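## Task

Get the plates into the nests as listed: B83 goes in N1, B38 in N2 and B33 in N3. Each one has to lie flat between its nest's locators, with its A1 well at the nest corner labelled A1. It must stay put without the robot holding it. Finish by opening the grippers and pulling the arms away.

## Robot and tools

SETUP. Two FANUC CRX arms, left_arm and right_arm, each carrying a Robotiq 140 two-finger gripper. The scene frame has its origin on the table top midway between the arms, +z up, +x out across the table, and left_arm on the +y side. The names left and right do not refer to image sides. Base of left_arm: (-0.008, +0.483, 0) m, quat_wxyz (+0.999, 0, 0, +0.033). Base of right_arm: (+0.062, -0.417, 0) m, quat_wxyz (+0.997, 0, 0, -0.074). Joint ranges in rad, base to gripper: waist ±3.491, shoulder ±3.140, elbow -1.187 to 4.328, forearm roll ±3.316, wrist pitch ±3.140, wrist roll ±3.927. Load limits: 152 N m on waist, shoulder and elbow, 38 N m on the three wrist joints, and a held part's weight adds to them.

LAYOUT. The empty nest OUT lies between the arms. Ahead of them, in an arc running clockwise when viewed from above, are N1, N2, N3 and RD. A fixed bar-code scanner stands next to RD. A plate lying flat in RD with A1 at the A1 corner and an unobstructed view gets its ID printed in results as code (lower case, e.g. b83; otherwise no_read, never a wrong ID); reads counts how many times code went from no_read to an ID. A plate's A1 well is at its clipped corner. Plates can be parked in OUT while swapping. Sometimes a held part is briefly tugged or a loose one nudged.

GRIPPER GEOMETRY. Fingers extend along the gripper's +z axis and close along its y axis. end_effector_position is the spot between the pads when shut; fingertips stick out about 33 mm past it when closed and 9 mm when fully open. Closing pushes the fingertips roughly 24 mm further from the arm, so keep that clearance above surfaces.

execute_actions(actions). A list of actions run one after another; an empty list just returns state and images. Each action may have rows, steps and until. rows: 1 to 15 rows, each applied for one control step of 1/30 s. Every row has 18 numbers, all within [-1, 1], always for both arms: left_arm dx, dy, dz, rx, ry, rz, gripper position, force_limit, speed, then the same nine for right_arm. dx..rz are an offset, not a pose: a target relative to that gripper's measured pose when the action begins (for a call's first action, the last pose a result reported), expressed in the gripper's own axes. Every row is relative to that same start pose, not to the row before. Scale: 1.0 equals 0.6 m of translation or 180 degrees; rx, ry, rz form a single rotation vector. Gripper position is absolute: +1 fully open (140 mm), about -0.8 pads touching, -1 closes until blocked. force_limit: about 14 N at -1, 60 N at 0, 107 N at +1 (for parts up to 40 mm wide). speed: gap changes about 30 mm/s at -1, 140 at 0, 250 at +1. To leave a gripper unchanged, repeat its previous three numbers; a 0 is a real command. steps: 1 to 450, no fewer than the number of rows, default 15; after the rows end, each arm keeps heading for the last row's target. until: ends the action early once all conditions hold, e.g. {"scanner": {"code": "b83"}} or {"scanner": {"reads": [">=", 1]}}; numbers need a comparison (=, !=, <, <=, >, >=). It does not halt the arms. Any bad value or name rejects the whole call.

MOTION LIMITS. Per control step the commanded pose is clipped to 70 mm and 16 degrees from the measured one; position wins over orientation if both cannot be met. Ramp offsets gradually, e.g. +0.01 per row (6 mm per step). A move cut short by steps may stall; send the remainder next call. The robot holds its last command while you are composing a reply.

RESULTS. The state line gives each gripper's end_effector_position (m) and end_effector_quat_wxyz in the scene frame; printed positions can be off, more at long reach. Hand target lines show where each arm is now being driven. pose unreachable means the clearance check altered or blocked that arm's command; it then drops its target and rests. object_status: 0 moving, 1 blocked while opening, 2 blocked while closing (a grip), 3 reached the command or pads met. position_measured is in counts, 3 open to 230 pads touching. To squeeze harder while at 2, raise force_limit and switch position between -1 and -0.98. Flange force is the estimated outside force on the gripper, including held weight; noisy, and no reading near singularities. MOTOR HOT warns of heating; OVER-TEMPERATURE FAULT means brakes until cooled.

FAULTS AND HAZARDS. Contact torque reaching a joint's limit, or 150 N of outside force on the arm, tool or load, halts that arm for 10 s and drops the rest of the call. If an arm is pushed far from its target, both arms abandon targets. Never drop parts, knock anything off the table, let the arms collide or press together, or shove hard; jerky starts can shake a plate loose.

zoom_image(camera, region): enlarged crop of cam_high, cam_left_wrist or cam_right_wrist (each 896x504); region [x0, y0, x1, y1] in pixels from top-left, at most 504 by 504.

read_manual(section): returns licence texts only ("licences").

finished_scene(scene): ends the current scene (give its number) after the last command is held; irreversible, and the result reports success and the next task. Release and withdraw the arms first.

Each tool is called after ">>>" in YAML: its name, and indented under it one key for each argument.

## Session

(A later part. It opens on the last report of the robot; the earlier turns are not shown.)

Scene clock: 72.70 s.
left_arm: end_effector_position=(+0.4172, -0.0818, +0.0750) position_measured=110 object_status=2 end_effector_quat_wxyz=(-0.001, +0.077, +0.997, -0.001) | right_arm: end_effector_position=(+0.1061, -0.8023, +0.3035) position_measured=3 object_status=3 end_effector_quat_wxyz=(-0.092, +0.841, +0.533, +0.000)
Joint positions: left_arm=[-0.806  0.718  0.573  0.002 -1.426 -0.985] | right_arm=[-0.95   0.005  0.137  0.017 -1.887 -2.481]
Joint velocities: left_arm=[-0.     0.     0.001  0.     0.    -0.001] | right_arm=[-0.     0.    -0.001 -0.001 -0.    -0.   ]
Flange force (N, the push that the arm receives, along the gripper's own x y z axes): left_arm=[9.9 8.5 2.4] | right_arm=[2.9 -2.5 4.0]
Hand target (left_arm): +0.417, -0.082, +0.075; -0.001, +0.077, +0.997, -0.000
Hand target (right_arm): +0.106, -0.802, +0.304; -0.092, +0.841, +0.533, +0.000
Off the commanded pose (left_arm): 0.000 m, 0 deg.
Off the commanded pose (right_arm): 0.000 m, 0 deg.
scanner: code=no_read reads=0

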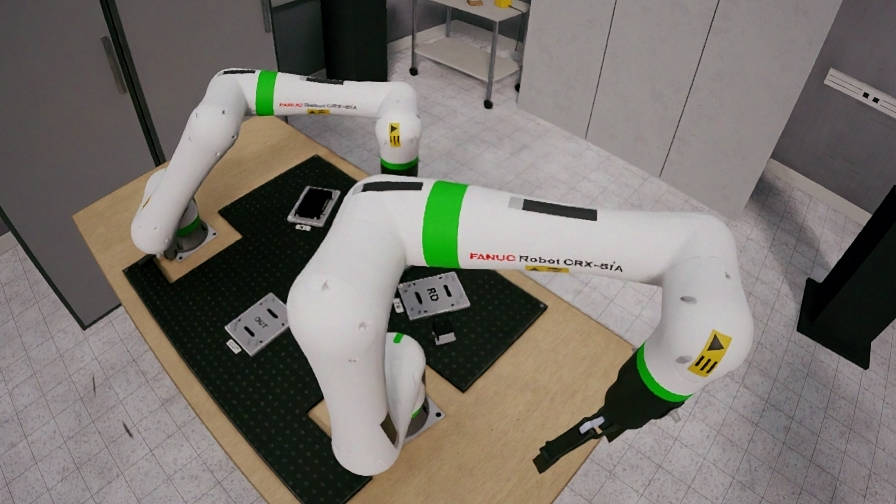

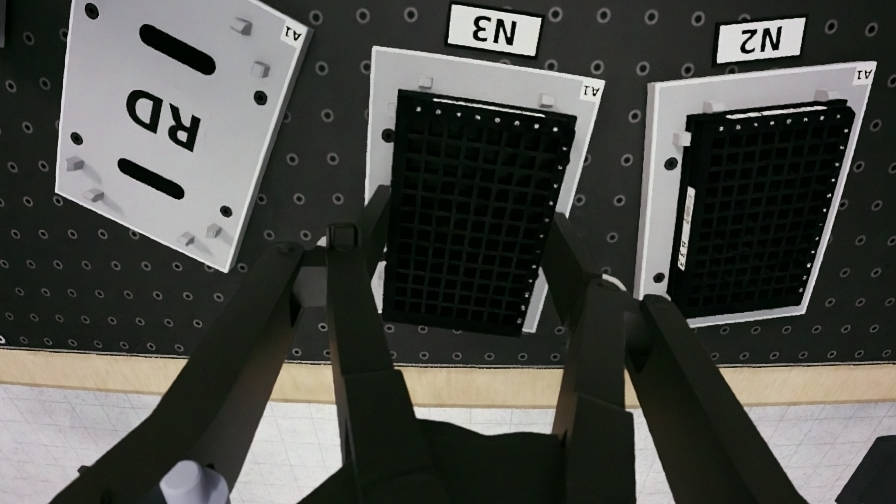

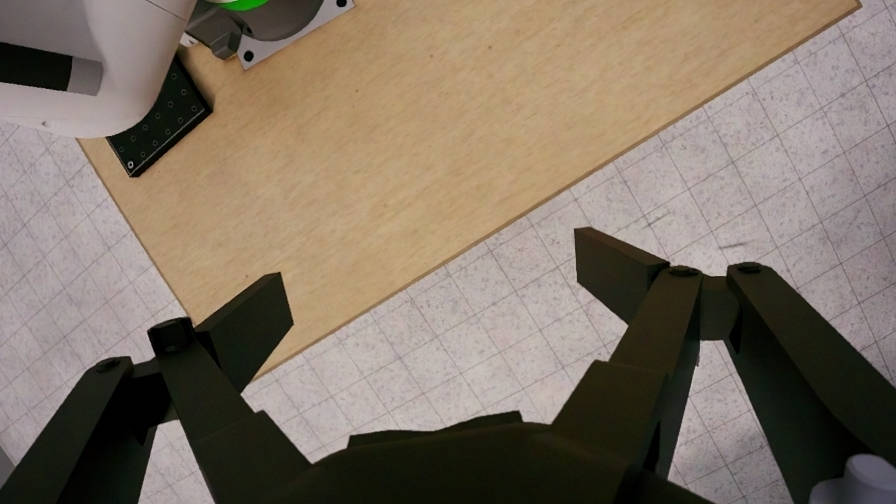

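>>> execute_actions:
  actions:
    - {"rows":[[0.005,0,-0.01,0,0,0,-0.98,0.3,-0.7,0,0,0,0,0,0,1,0,0],[0.015,0.002,-0.02,0,0,0,-0.98,0.3,-0.7,0,0,0,0,0,0,1,0,0],[0.03,0.005,-0.03,0,0,0,-0.98,0.3,-0.7,0,0,0,0,0,0,1,0,0],[0.05,0.008,-0.03,0,0,-0.005,-0.98,0.3,-0.7,0,0,0,0,0,0,1,0,0],[0.075,0.012,-0.03,0,0,-0.01,-0.98,0.3,-0.7,0,0,0,0,0,0,1,0,0],[0.1,0.017,-0.03,0,0,-0.015,-0.98,0.3,-0.7,0,0,0,0,0,0,1,0,0],[0.14,0.024,-0.03,0,0,-0.025,-0.98,0.3,-0.7,0,0,0,0,0,0,1,0,0],[0.67,0.115,0,0,0,-0.049,-0.98,0.3,-0.7,0,0,0,0,0,0,1,0,0]],"steps":50}

Scene clock: 81.97 s.
left_arm: end_effector_position=(+0.0301, +0.0476, +0.0755) position_measured=110 object_status=2 end_effector_quat_wxyz=(-0.001, -0.000, +1.000, +0.000) | right_arm: end_effector_position=(+0.1061, -0.8023, +0.3035) position_measured=3 object_status=3 end_effector_quat_wxyz=(-0.092, +0.841, +0.533, +0.000)
Joint positions: left_arm=[-1.246  0.048 -0.34   0.001 -1.183 -0.391] | right_arm=[-0.95   0.005  0.137  0.017 -1.887 -2.481]
Joint velocities: left_arm=[-0.    -0.001 -0.    -0.    -0.     0.002] | right_arm=[ 0.     0.     0.001 -0.003  0.     0.   ]
Flange force (N, the push that the arm receives, along the gripper's own x y z axes): left_arm=[-0.1 5.6 2.3] | right_arm=[6.2 -5.5 10.1]
Hand target (left_arm): +0.030, +0.048, +0.076; -0.001, -0.000, +1.000, +0.000
Hand target (right_arm): +0.106, -0.802, +0.304; -0.092, +0.841, +0.533, +0.000
Off the commanded pose (left_arm): 0.001 m, 0 deg.
Off the commanded pose (right_arm): 0.000 m, 0 deg.
scanner: code=no_read reads=0

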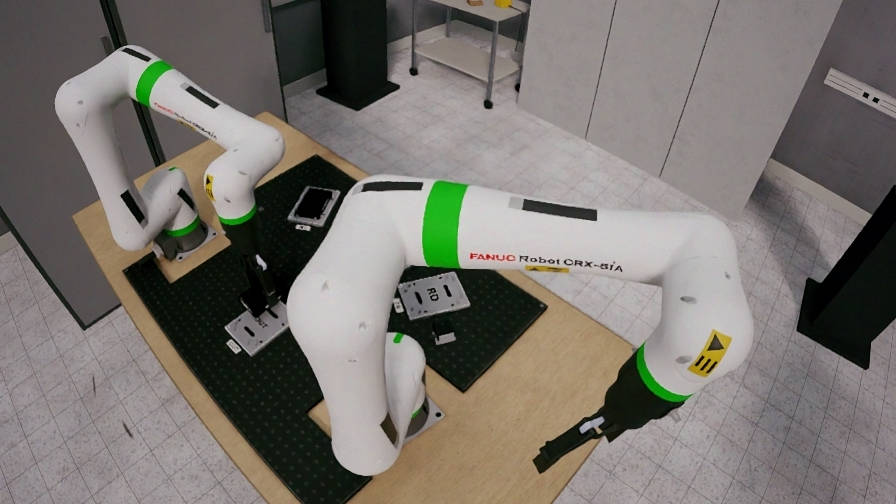

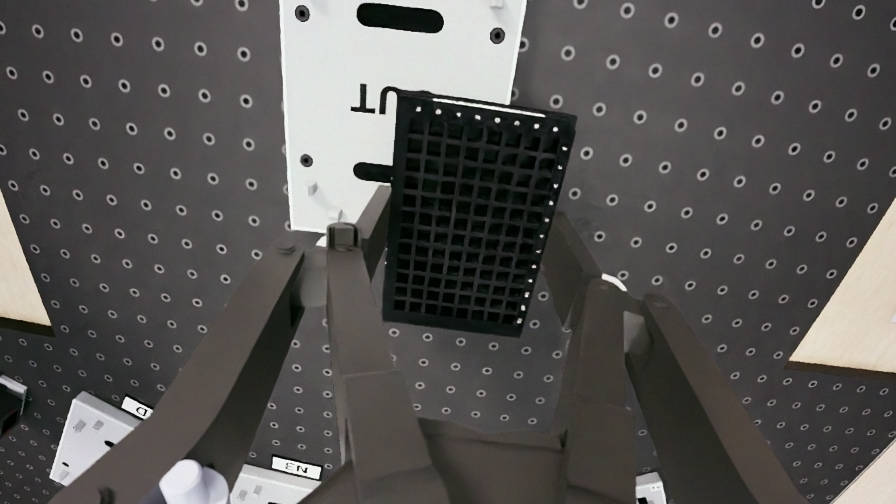

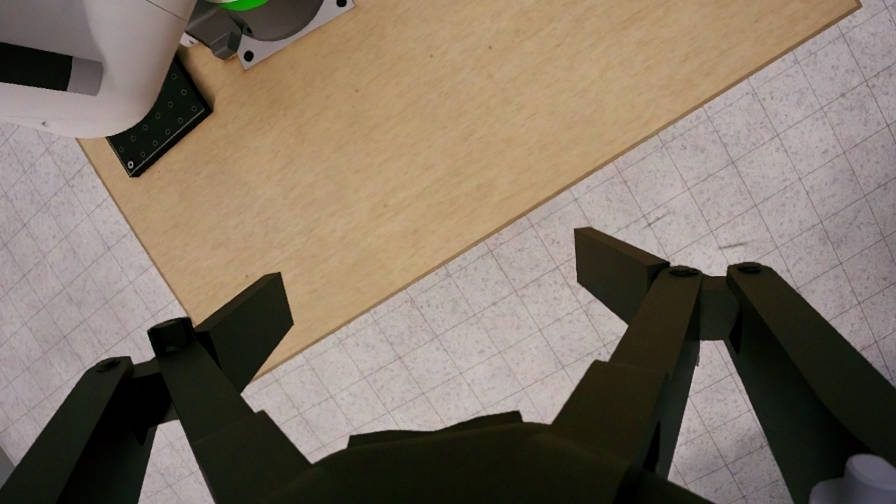

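>>> execute_actions:
  actions:
    - {"rows":[[0.01,-0.01,0,0,0,0,-0.98,0.3,-0.7,0,0,0,0,0,0,1,0,0],[0.03,-0.025,0,0,0,0,-0.98,0.3,-0.7,0,0,0,0,0,0,1,0,0],[0.055,-0.05,0,0,0,-0.005,-0.98,0.3,-0.7,0,0,0,0,0,0,1,0,0],[0.088,-0.076,0,0,0,-0.011,-0.98,0.3,-0.7,0,0,0,0,0,0,1,0,0]],"steps":20}

>>> zoom_image:
  camera: "cam_left_wrist"
  region: [340,20,660,220]

Scene clock: 90.60 s.
left_arm: end_effector_position=(-0.0227, +0.0020, +0.0754) position_measured=110 object_status=2 end_effector_quat_wxyz=(-0.001, -0.017, +1.000, +0.000) | right_arm: end_effector_position=(+0.1061, -0.8023, +0.3035) position_measured=3 object_status=3 end_effector_quat_wxyz=(-0.092, +0.841, +0.533, +0.000)
Joint positions: left_arm=[-1.393  0.156 -0.22   0.001 -1.195 -0.21 ] | right_arm=[-0.95   0.005  0.137  0.017 -1.887 -2.481]
Joint velocities: left_arm=[-0.    -0.     0.    -0.    -0.001  0.   ] | right_arm=[ 0.    -0.    -0.    -0.002 -0.     0.   ]
Flange force (N, the push that the arm receives, along the gripper's own x y z axes): left_arm=[1.1 5.9 0.4] | right_arm=[4.1 -3.0 3.1]
Hand target (left_arm): -0.023, +0.002, +0.075; -0.001, -0.017, +1.000, +0.000
Hand target (right_arm): +0.106, -0.802, +0.304; -0.092, +0.841, +0.533, +0.000
Off the commanded pose (left_arm): 0.000 m, 0 deg.
Off the commanded pose (right_arm): 0.000 m, 0 deg.
scanner: code=no_read reads=0

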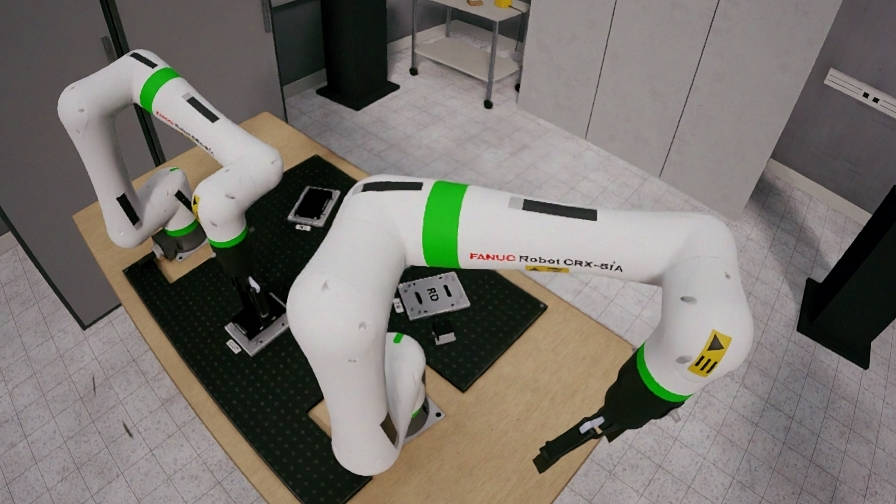

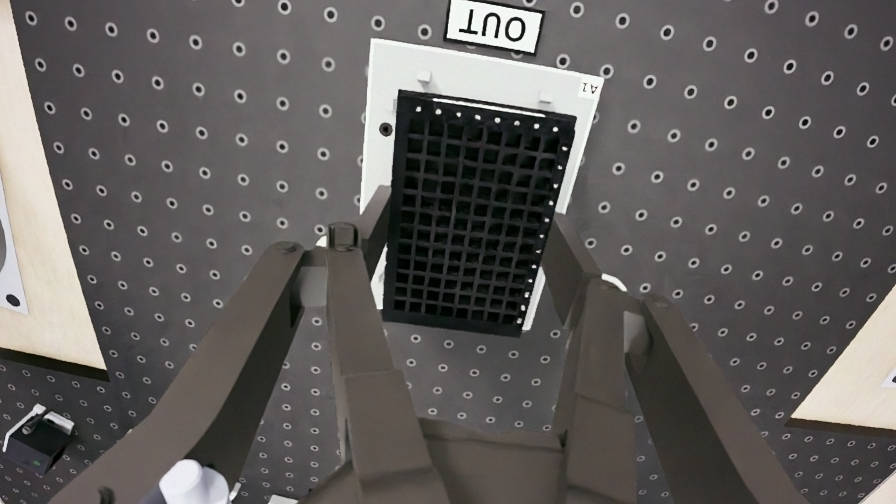

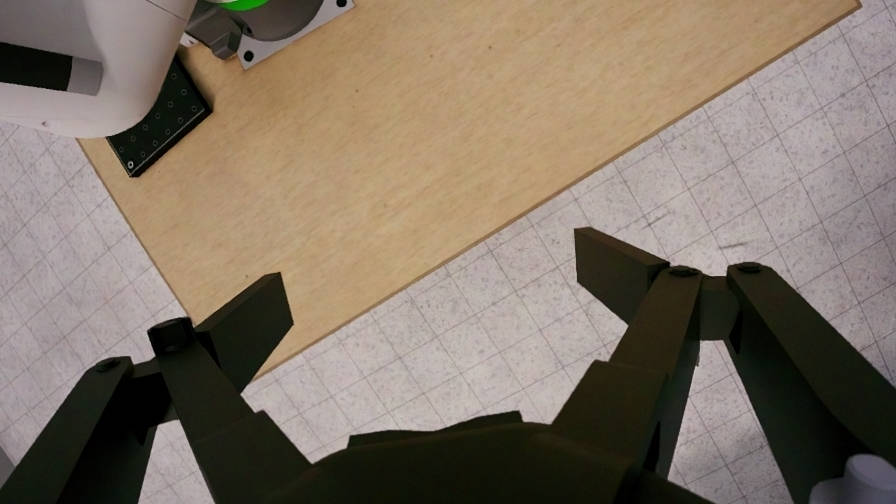

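Region (340, 20, 660, 220) of cam_left_wrist's 896x504 image, scaled by 1.575, with more detail than that image has; it fills the top 315 rows of this view, and the rest is white.

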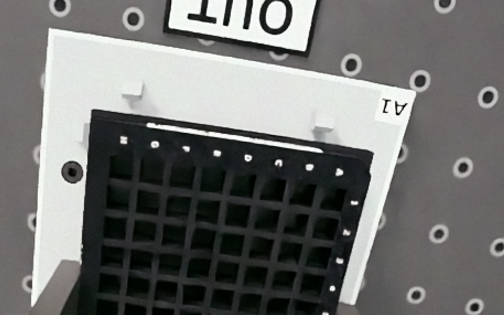

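>>> execute_actions:
  actions:
    - {"rows":[[0.004,-0.0047,0,0,0,0.0069,-0.98,0.3,-0.7,0,0,0,0,0,0,1,0,0]],"steps":10}

>>> zoom_image:
  camera: "cam_left_wrist"
  region: [340,20,660,220]

Scene clock: 94.50 s.
left_arm: end_effector_position=(-0.0250, -0.0009, +0.0753) position_measured=110 object_status=2 end_effector_quat_wxyz=(-0.001, -0.007, +1.000, +0.000) | right_arm: end_effector_position=(+0.1061, -0.8023, +0.3035) position_measured=3 object_status=3 end_effector_quat_wxyz=(-0.092, +0.841, +0.533, +0.000)
Joint positions: left_arm=[-1.399  0.164 -0.212  0.001 -1.196 -0.225] | right_arm=[-0.95   0.005  0.137  0.017 -1.887 -2.481]
Joint velocities: left_arm=[-0.    -0.001  0.    -0.    -0.    -0.   ] | right_arm=[-0.     0.001 -0.001 -0.001  0.     0.   ]
Flange force (N, the push that the arm receives, along the gripper's own x y z axes): left_arm=[0.1 7.9 1.4] | right_arm=[6.3 -4.7 6.6]
Hand target (left_arm): -0.025, -0.001, +0.075; -0.001, -0.007, +1.000, +0.000
Hand target (right_arm): +0.106, -0.802, +0.304; -0.092, +0.841, +0.533, +0.000
Off the commanded pose (left_arm): 0.000 m, 0 deg.
Off the commanded pose (right_arm): 0.000 m, 0 deg.
scanner: code=no_read reads=0

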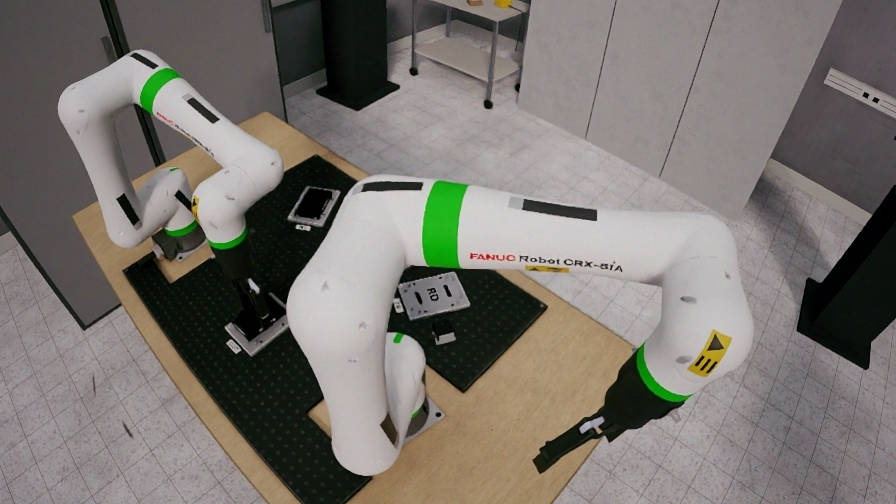

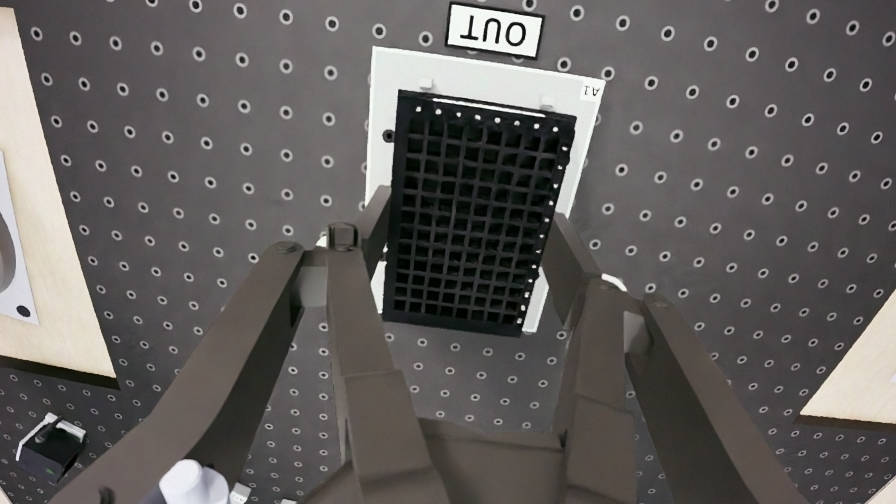

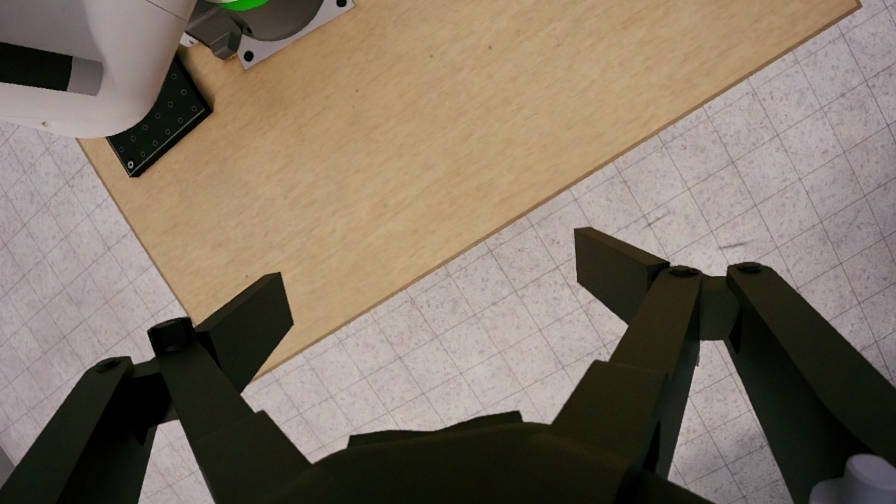

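Region (340, 20, 660, 220) of cam_left_wrist's 896x504 image, scaled by 1.575, with more detail than that image has; it fills the top 315 rows of this view, and the rest is white.

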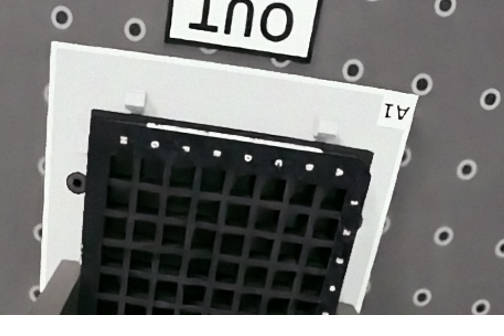

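Matches. Descend 18.5 mm.

>>> execute_actions:
  actions:
    - {"rows":[[0,0,0.004,0,0,0,-0.98,0.3,-0.7,0,0,0,0,0,0,1,0,0],[0,0,0.01,0,0,0,-0.98,0.3,-0.7,0,0,0,0,0,0,1,0,0],[0,0,0.016,0,0,0,-0.98,0.3,-0.7,0,0,0,0,0,0,1,0,0],[0,0,0.021,0,0,0,-0.98,0.3,-0.7,0,0,0,0,0,0,1,0,0],[0,0,0.024,0,0,0,-0.98,0.3,-0.7,0,0,0,0,0,0,1,0,0],[0,0,0.027,0,0,0,-0.98,0.3,-0.7,0,0,0,0,0,0,1,0,0],[0,0,0.029,0,0,0,-0.98,0.3,-0.7,0,0,0,0,0,0,1,0,0],[0,0,0.031,0,0,0,-0.98,0.3,-0.7,0,0,0,0,0,0,1,0,0]],"steps":17}

Scene clock: 99.50 s.
left_arm: end_effector_position=(-0.0250, -0.0009, +0.0567) position_measured=110 object_status=2 end_effector_quat_wxyz=(-0.001, -0.007, +1.000, +0.000) | right_arm: end_effector_position=(+0.1061, -0.8023, +0.3035) position_measured=3 object_status=3 end_effector_quat_wxyz=(-0.092, +0.841, +0.533, +0.000)
Joint positions: left_arm=[-1.399  0.182 -0.238  0.001 -1.152 -0.225] | right_arm=[-0.95   0.005  0.137  0.017 -1.887 -2.481]
Joint velocities: left_arm=[ 0.     0.001  0.     0.    -0.    -0.001] | right_arm=[ 0.001 -0.    -0.     0.     0.001  0.   ]
Flange force (N, the push that the arm receives, along the gripper's own x y z axes): left_arm=[1.3 6.1 2.1] | right_arm=[5.3 -5.0 4.9]
Hand target (left_arm): -0.025, -0.001, +0.057; -0.001, -0.007, +1.000, +0.000
Hand target (right_arm): +0.106, -0.802, +0.304; -0.092, +0.841, +0.533, +0.000
Off the commanded pose (left_arm): 0.000 m, 0 deg.
Off the commanded pose (right_arm): 0.000 m, 0 deg.
scanner: code=no_read reads=0

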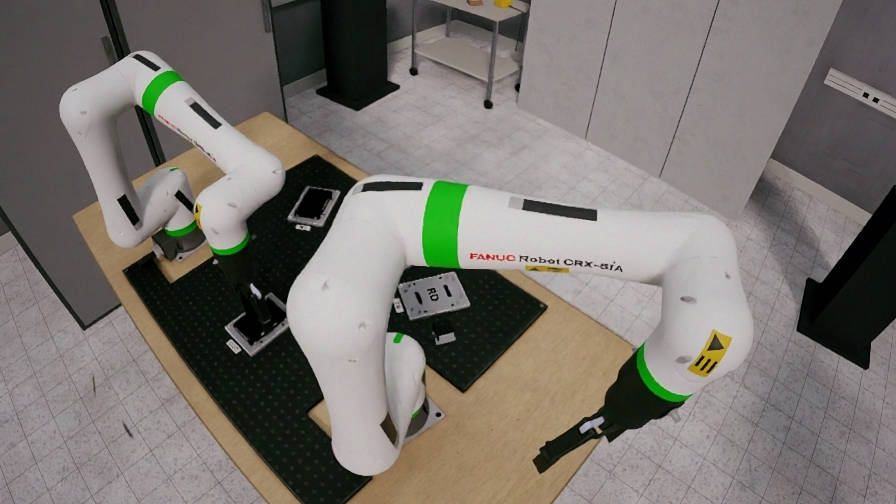

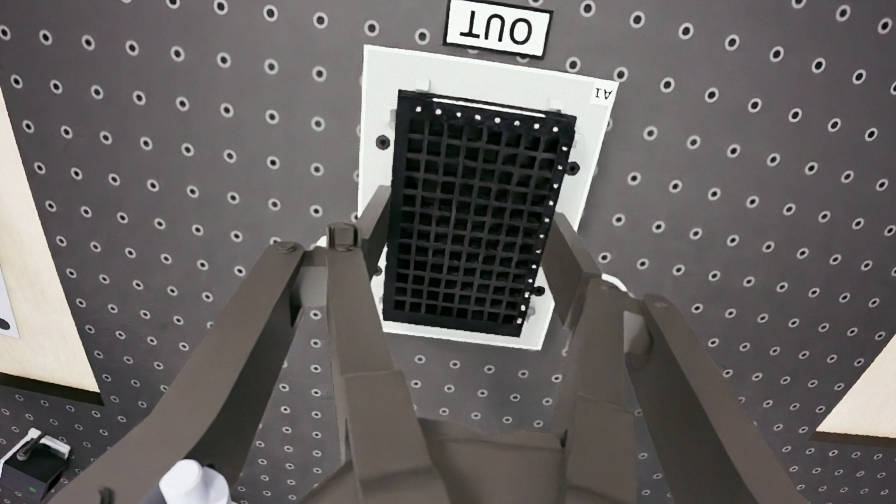

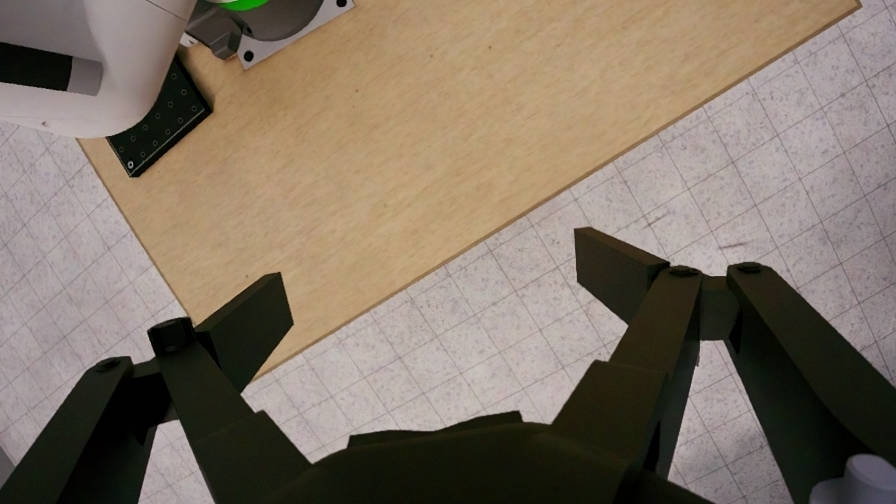

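>>> execute_actions:
  actions:
    - {"rows":[[0,0,0.001,0,0,0,-0.98,0.3,-0.7,0,0,0,0,0,0,1,0,0],[0,0,0.001,0,0,0,-0.98,0.3,-0.7,0,0,0,0,0,0,1,0,0],[0,0,0.001,0,0,0,-0.98,0.3,-0.7,0,0,0,0,0,0,1,0,0],[0,0,0.001,0,0,0,0.45,0.3,-0.3,0,0,0,0,0,0,1,0,0]],"steps":12}
    - {"rows":[[0,0,-0.02,0,0,0,0.45,0.3,-0.3,0,0,0,0,0,0,1,0,0],[0,0,-0.04,0,0,0,0.45,0.3,-0.3,0,0,0,0,0,0,1,0,0],[0,0,-0.06,0,0,0,0.45,0.3,-0.3,0,0,0,0,0,0,1,0,0],[0,0,-0.06,0,0,0,0.45,0.3,-0.3,0,0,0,0,0,0,1,0,0],[0,0,-0.06,0,0,0,0.45,0.3,-0.3,0,0,0,0,0,0,1,0,0],[0,0,-0.06,0,0,0,0.45,0.3,-0.3,0,0,0,0,0,0,1,0,0],[0,0,-0.06,0,0,0,0.45,0.3,-0.3,0,0,0,0,0,0,1,0,0],[0,0,-0.06,0,0,0,0.45,0.3,-0.3,0,0,0,0,0,0,1,0,0],[-0.05,0,-0.06,0,0,0,0.45,0.3,-0.3,0,0,0,0,0,0,1,0,0],[-0.738,0.123,-0.032,0,0,-0.029,0.45,0.3,-0.3,0,0,0,0,0,0,1,0,0]],"steps":52}

>>> zoom_image:
  camera: "cam_left_wrist"
  region: [340,20,660,220]

Scene clock: 110.47 s.
left_arm: end_effector_position=(+0.4172, +0.0791, +0.0753) position_measured=72 object_status=3 end_effector_quat_wxyz=(-0.001, -0.052, +0.999, -0.001) | right_arm: end_effector_position=(+0.1061, -0.8023, +0.3035) position_measured=3 object_status=3 end_effector_quat_wxyz=(-0.092, +0.841, +0.533, +0.000)
Joint positions: left_arm=[-0.602  0.407  0.1    0.002 -1.264 -0.932] | right_arm=[-0.95   0.005  0.137  0.017 -1.887 -2.481]
Joint velocities: left_arm=[-0.002  0.002  0.001 -0.001 -0.     0.   ] | right_arm=[ 0.     0.    -0.001  0.001  0.001  0.   ]
Flange force (N, the push that the arm receives, along the gripper's own x y z axes): left_arm=[6.6 9.2 1.8] | right_arm=[3.4 -3.3 4.0]
Flange force at the end of the 1st action (N, along the gripper's axes at the end of the call): left_arm=[0.5 6.0 2.0] | right_arm=[4.4 -5.4 7.5]
Hand target (left_arm): +0.417, +0.079, +0.075; -0.001, -0.052, +0.999, -0.001
Hand target (right_arm): +0.106, -0.802, +0.304; -0.092, +0.841, +0.533, +0.000
Off the commanded pose (left_arm): 0.001 m, 0 deg.
Off the commanded pose (right_arm): 0.000 m, 0 deg.
scanner: code=no_read reads=0

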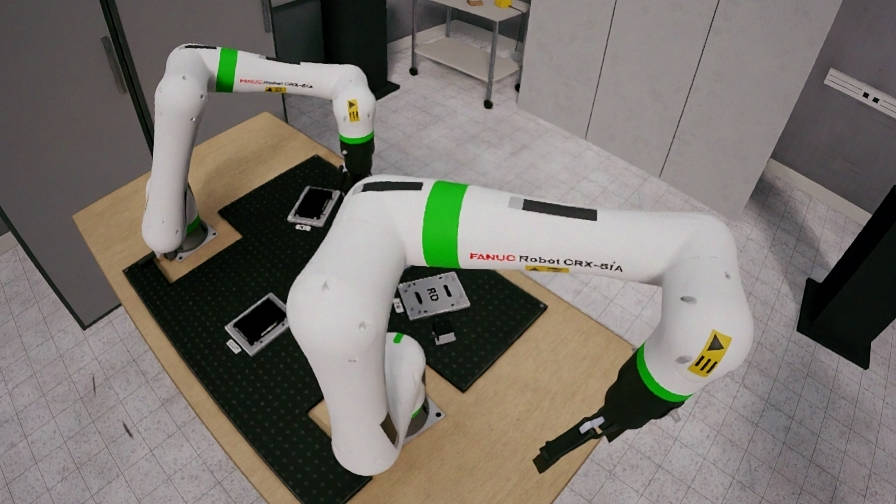

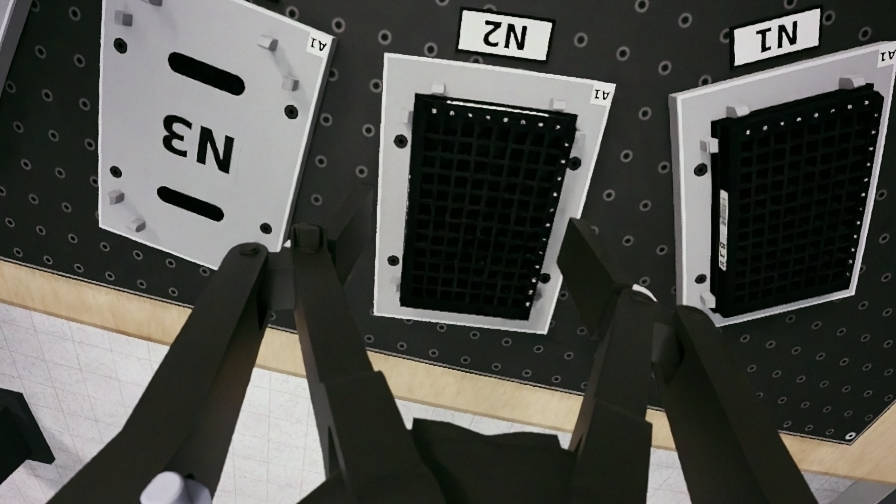

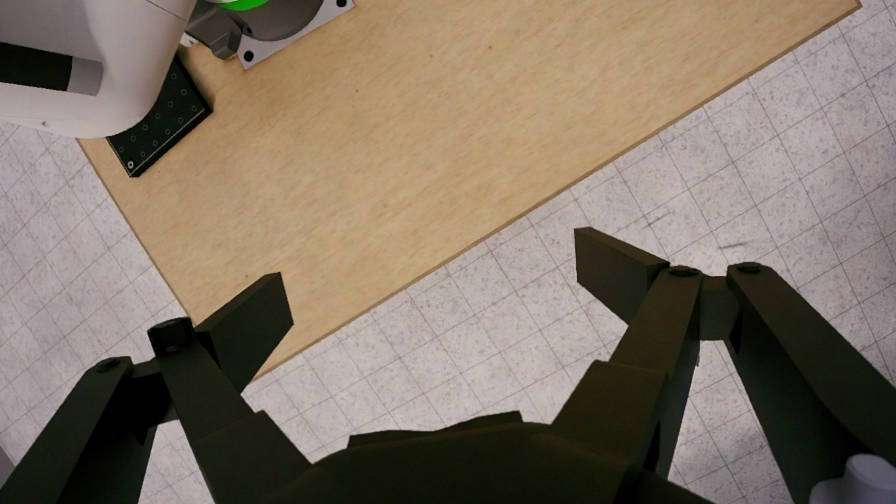

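Region (340, 20, 660, 220) of cam_left_wrist's 896x504 image, scaled by 1.575, with more detail than that image has; it fills the top 315 rows of this view, and the rest is white.

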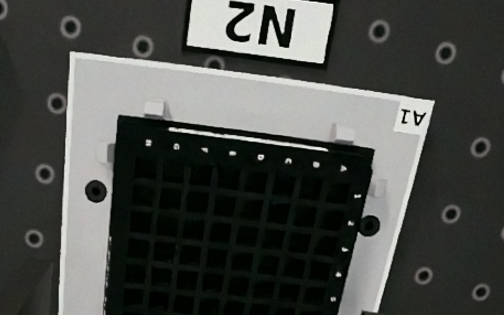

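>>> execute_actions:
  actions:
    - {"rows":[[-0.0027,0.0125,0,0,0,-0.005,0.45,0.3,-0.3,0,0,0,0,0,0,1,0,0]],"steps":11}

>>> zoom_image:
  camera: "cam_left_wrist"
  region: [340,20,660,220]

Scene clock: 115.97 s.
left_arm: end_effector_position=(+0.4180, +0.0867, +0.0753) position_measured=72 object_status=3 end_effector_quat_wxyz=(-0.001, -0.060, +0.998, -0.001) | right_arm: end_effector_position=(+0.1061, -0.8023, +0.3035) position_measured=3 object_status=3 end_effector_quat_wxyz=(-0.092, +0.841, +0.533, +0.000)
Joint positions: left_arm=[-0.589  0.396  0.085  0.002 -1.26  -0.928] | right_arm=[-0.95   0.005  0.137  0.017 -1.887 -2.481]
Joint velocities: left_arm=[ 0.     0.    -0.     0.001 -0.001 -0.001] | right_arm=[ 0.001  0.     0.001 -0.     0.001 -0.   ]
Flange force (N, the push that the arm receives, along the gripper's own x y z axes): left_arm=[7.4 5.8 0.9] | right_arm=[6.0 -5.4 8.5]
Hand target (left_arm): +0.418, +0.087, +0.075; -0.001, -0.060, +0.998, -0.001
Hand target (right_arm): +0.106, -0.802, +0.304; -0.092, +0.841, +0.533, +0.000
Off the commanded pose (left_arm): 0.000 m, 0 deg.
Off the commanded pose (right_arm): 0.000 m, 0 deg.
scanner: code=no_read reads=0

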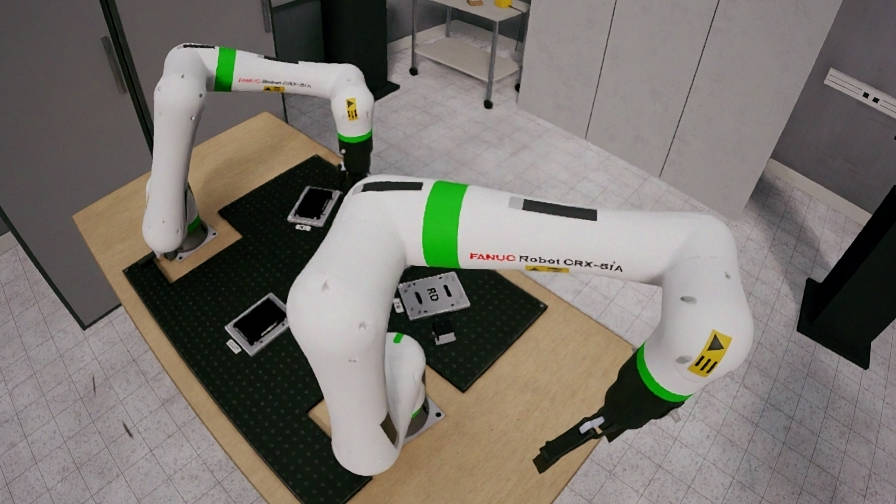

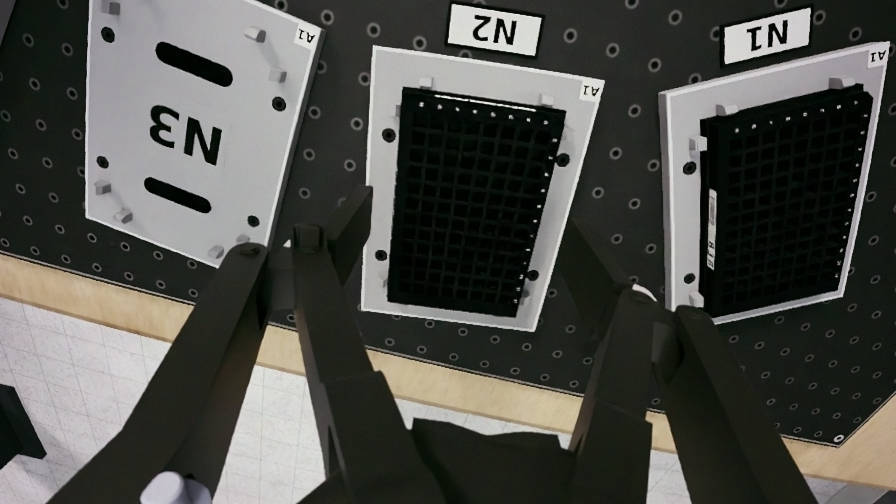

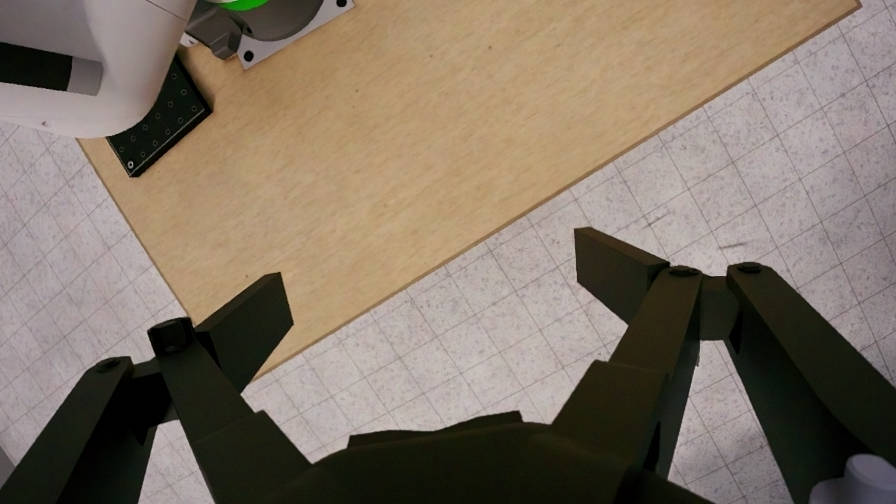

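Region (340, 20, 660, 220) of cam_left_wrist's 896x504 image, scaled by 1.575, with more detail than that image has; it fills the top 315 rows of this view, and the rest is white.

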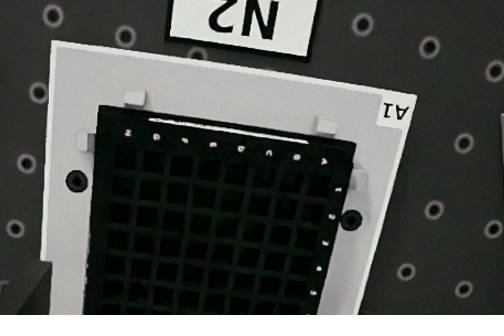

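>>> execute_actions:
  actions:
    - {"rows":[[0,0,0.01,0,0,0,0.45,0.3,-0.3,0,0,0,0,0,0,1,0,0],[0,0,0.022,0,0,0,0.45,0.3,-0.3,0,0,0,0,0,0,1,0,0],[0,0,0.0335,0,0,0,0.45,0.3,-0.3,0,0,0,0,0,0,1,0,0]],"steps":14}
    - {"rows":[[0,0,0,0,0,0,-1,0.3,-0.6,0,0,0,0,0,0,1,0,0]],"steps":15}
    - {"rows":[[0,0,-0.003,0,0,0,-1,0.3,-0.6,0,0,0,0,0,0,1,0,0],[0,0,-0.008,0,0,0,-1,0.3,-0.6,0,0,0,0,0,0,1,0,0],[0,0,-0.015,0,0,0,-1,0.3,-0.6,0,0,0,0,0,0,1,0,0],[0,0,-0.024,0,0,0,-1,0.3,-0.6,0,0,0,0,0,0,1,0,0],[0,0,-0.034,0,0,0,-1,0.3,-0.6,0,0,0,0,0,0,1,0,0],[0,0,-0.044,0,0,0,-1,0.3,-0.6,0,0,0,0,0,0,1,0,0],[0,0,-0.05,0,0,0,-1,0.3,-0.6,0,0,0,0,0,0,1,0,0],[0,0,-0.05,0,0,0,-1,0.3,-0.6,0,0,0,0,0,0,1,0,0],[0,-0.01,-0.05,0,0,0,-1,0.3,-0.6,0,0,0,0,0,0,1,0,0],[0.003,-0.025,-0.05,0,0,0.008,-1,0.3,-0.6,0,0,0,0,0,0,1,0,0],[0.006,-0.045,-0.05,0,0,0.015,-1,0.3,-0.6,0,0,0,0,0,0,1,0,0],[0.009,-0.07,-0.05,0,0,0.025,-1,0.3,-0.6,0,0,0,0,0,0,1,0,0],[0.012,-0.1,-0.05,0,0,0.035,-1,0.3,-0.6,0,0,0,0,0,0,1,0,0],[0.016,-0.13,-0.05,0,0,0.045,-1,0.3,-0.6,0,0,0,0,0,0,1,0,0],[0.035,-0.2787,-0.033,0,0,0.0873,-1,0.3,-0.6,0,0,0,0,0,0,1,0,0]],"steps":42}

>>> zoom_image:
  camera: "cam_left_wrist"
  region: [340,20,660,220]

Scene clock: 131.37 s.
left_arm: end_effector_position=(+0.4172, -0.0818, +0.0748) position_measured=110 object_status=2 end_effector_quat_wxyz=(-0.001, +0.077, +0.997, -0.001) | right_arm: end_effector_position=(+0.1061, -0.8023, +0.3035) position_measured=3 object_status=3 end_effector_quat_wxyz=(-0.092, +0.841, +0.533, +0.000)
Joint positions: left_arm=[-0.806  0.718  0.572  0.002 -1.425 -0.986] | right_arm=[-0.95   0.005  0.137  0.017 -1.887 -2.481]
Joint velocities: left_arm=[ 0.     0.     0.    -0.     0.001 -0.   ] | right_arm=[-0.    -0.001 -0.002 -0.     0.001 -0.   ]
Flange force (N, the push that the arm receives, along the gripper's own x y z axes): left_arm=[11.5 10.3 2.3] | right_arm=[5.1 -4.5 6.1]
Flange force at the end of the 1st action (N, along the gripper's axes at the end of the call): left_arm=[5.7 1.9 -0.1] | right_arm=[3.0 -5.7 5.5]
Flange force at the end of the 2nd action (N, along the gripper's axes at the end of the call): left_arm=[9.3 12.9 -41.2] | right_arm=[4.5 -1.8 3.9]
Hand target (left_arm): +0.417, -0.082, +0.075; -0.001, +0.077, +0.997, -0.001
Hand target (right_arm): +0.106, -0.802, +0.304; -0.092, +0.841, +0.533, +0.000
Off the commanded pose (left_arm): 0.000 m, 0 deg.
Off the commanded pose (right_arm): 0.000 m, 0 deg.
scanner: code=no_read reads=0

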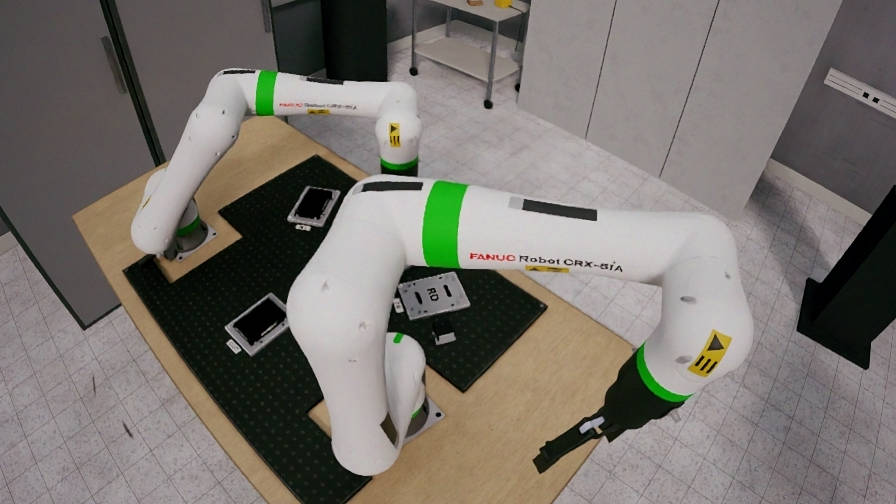

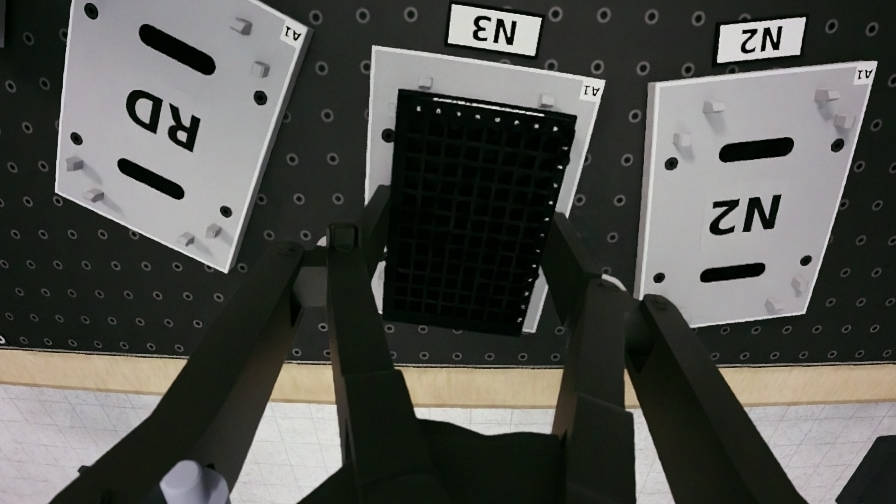

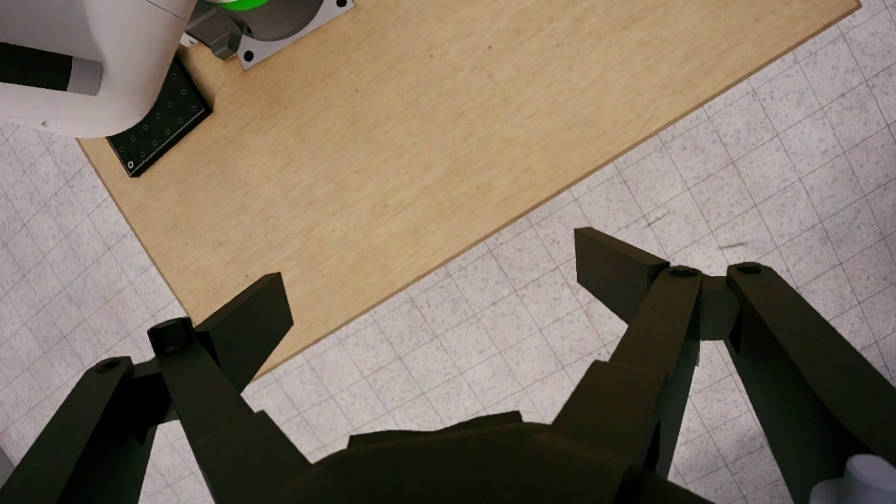

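Region (340, 20, 660, 220) of cam_left_wrist's 896x504 image, scaled by 1.575, with more detail than that image has; it fills the top 315 rows of this view, and the rest is white.

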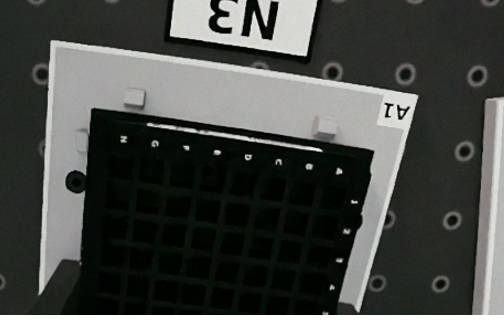

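>>> execute_actions:
  actions:
    - {"rows":[[0,0,0.004,0,0,0,-1,0.3,-0.6,0,0,0,0,0,0,1,0,0],[0,0,0.01,0,0,0,-1,0.3,-0.6,0,0,0,0,0,0,1,0,0],[0,0,0.016,0,0,0,-1,0.3,-0.6,0,0,0,0,0,0,1,0,0],[0,0,0.021,0,0,0,-1,0.3,-0.6,0,0,0,0,0,0,1,0,0],[0,0,0.024,0,0,0,-1,0.3,-0.6,0,0,0,0,0,0,1,0,0],[0,0,0.027,0,0,0,-1,0.3,-0.6,0,0,0,0,0,0,1,0,0],[0,0,0.029,0,0,0,-1,0.3,-0.6,0,0,0,0,0,0,1,0,0],[0,0,0.031,0,0,0,-1,0.3,-0.6,0,0,0,0,0,0,1,0,0]],"steps":16}
    - {"rows":[[0,0,0,0,0,0,0.45,0.3,-0.3,0,0,0,0,0,0,1,0,0]],"steps":9}
    - {"rows":[[0,0,-0.02,0,0,0,0.45,0.3,-0.3,0,0,0,0,0,0,1,0,0],[0,0,-0.04,0,0,0,0.45,0.3,-0.3,0,0,0,0,0,0,1,0,0],[0,0,-0.06,0,0,0,0.45,0.3,-0.3,0,0,0,0,0,0,1,0,0],[0,0,-0.06,0,0,0,0.45,0.3,-0.3,0,0,0,0,0,0,1,0,0],[0,0,-0.06,0,0,0,0.45,0.3,-0.3,0,0,0,0,0,0,1,0,0],[0,0,-0.06,0,0,0,0.45,0.3,-0.3,0,0,0,0,0,0,1,0,0],[0,0,-0.06,0,0,0,0.45,0.3,-0.3,0,0,0,0,0,0,1,0,0],[0,0,-0.06,0,0,0,0.45,0.3,-0.3,0,0,0,0,0,0,1,0,0],[0,0,-0.06,0,0,0,0.45,0.3,-0.3,0,0,0,0,0,0,1,0,0],[0.01,0.04,-0.06,0,0,-0.02,0.45,0.3,-0.3,0,0,0,0,0,0,1,0,0],[0.174,0.554,-0.032,0,0,-0.218,0.45,0.3,-0.3,0,0,0,0,0,0,1,0,0]],"steps":50}

>>> zoom_image:
  camera: "cam_left_wrist"
  region: [340,20,660,220]

Scene clock: 147.93 s.
left_arm: end_effector_position=(+0.3651, +0.2626, +0.0760) position_measured=72 object_status=3 end_effector_quat_wxyz=(-0.001, -0.262, +0.965, -0.001) | right_arm: end_effector_position=(+0.1061, -0.8023, +0.3035) position_measured=3 object_status=3 end_effector_quat_wxyz=(-0.092, +0.841, +0.533, +0.000)
Joint positions: left_arm=[-0.294  0.038 -0.35   0.002 -1.184 -0.813] | right_arm=[-0.95   0.005  0.137  0.017 -1.887 -2.481]
Joint velocities: left_arm=[ 0.001 -0.001 -0.001  0.     0.     0.001] | right_arm=[-0.     0.     0.    -0.002  0.001 -0.   ]
Flange force (N, the push that the arm receives, along the gripper's own x y z axes): left_arm=[5.2 1.8 2.4] | right_arm=[2.8 -6.5 6.7]
Flange force at the end of the 1st action (N, along the gripper's axes at the end of the call): left_arm=[1.8 13.6 1.4] | right_arm=[7.0 -4.1 5.7]
Flange force at the end of the 2nd action (N, along the gripper's axes at the end of the call): left_arm=[1.6 13.5 1.3] | right_arm=[3.3 -3.9 4.5]
Hand target (left_arm): +0.365, +0.263, +0.076; -0.001, -0.262, +0.965, -0.001
Hand target (right_arm): +0.106, -0.802, +0.304; -0.092, +0.841, +0.533, +0.000
Off the commanded pose (left_arm): 0.001 m, 0 deg.
Off the commanded pose (right_arm): 0.000 m, 0 deg.
scanner: code=no_read reads=0

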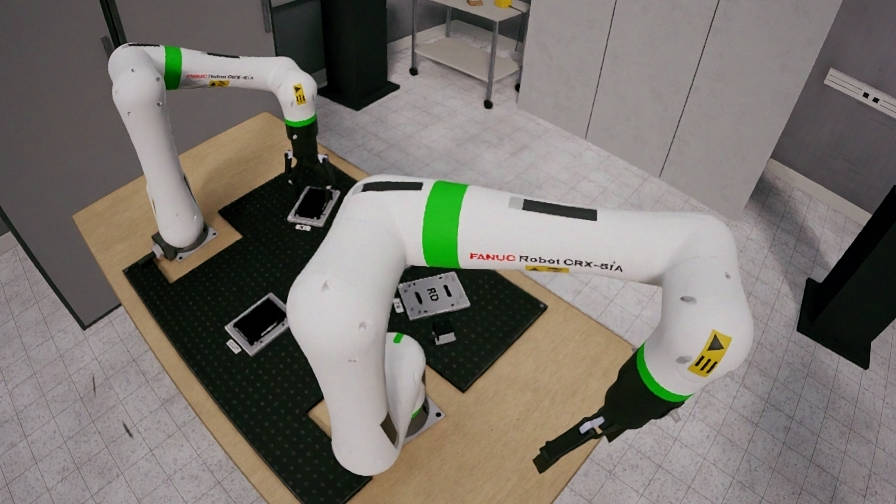

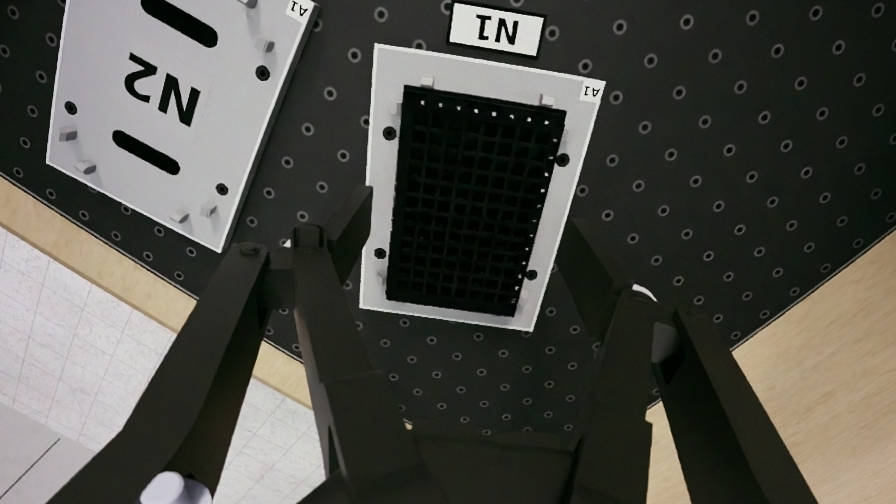

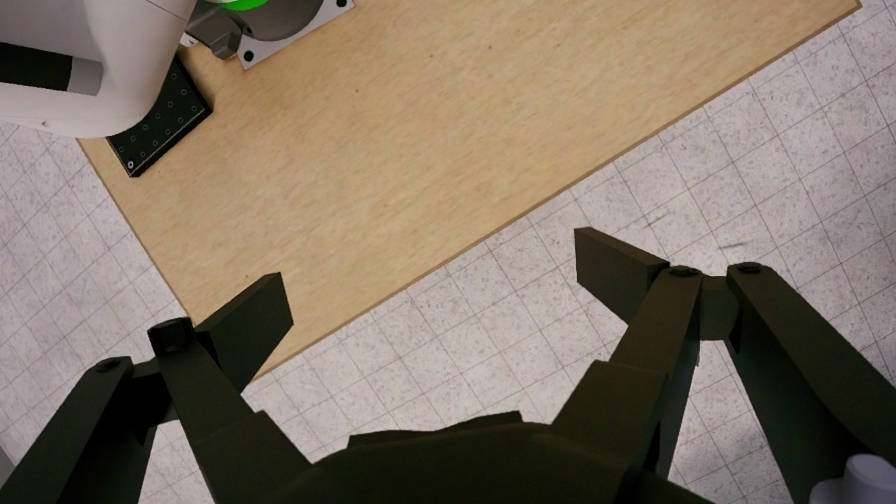

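Region (340, 20, 660, 220) of cam_left_wrist's 896x504 image, scaled by 1.575, with more detail than that image has; it fills the top 315 rows of this view, and the rest is white.

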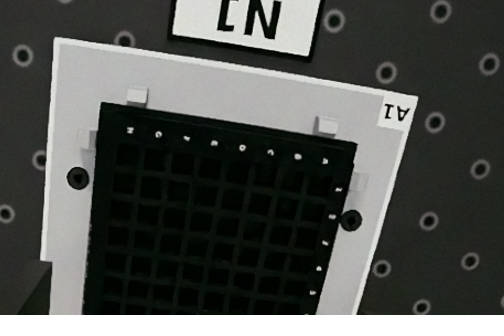

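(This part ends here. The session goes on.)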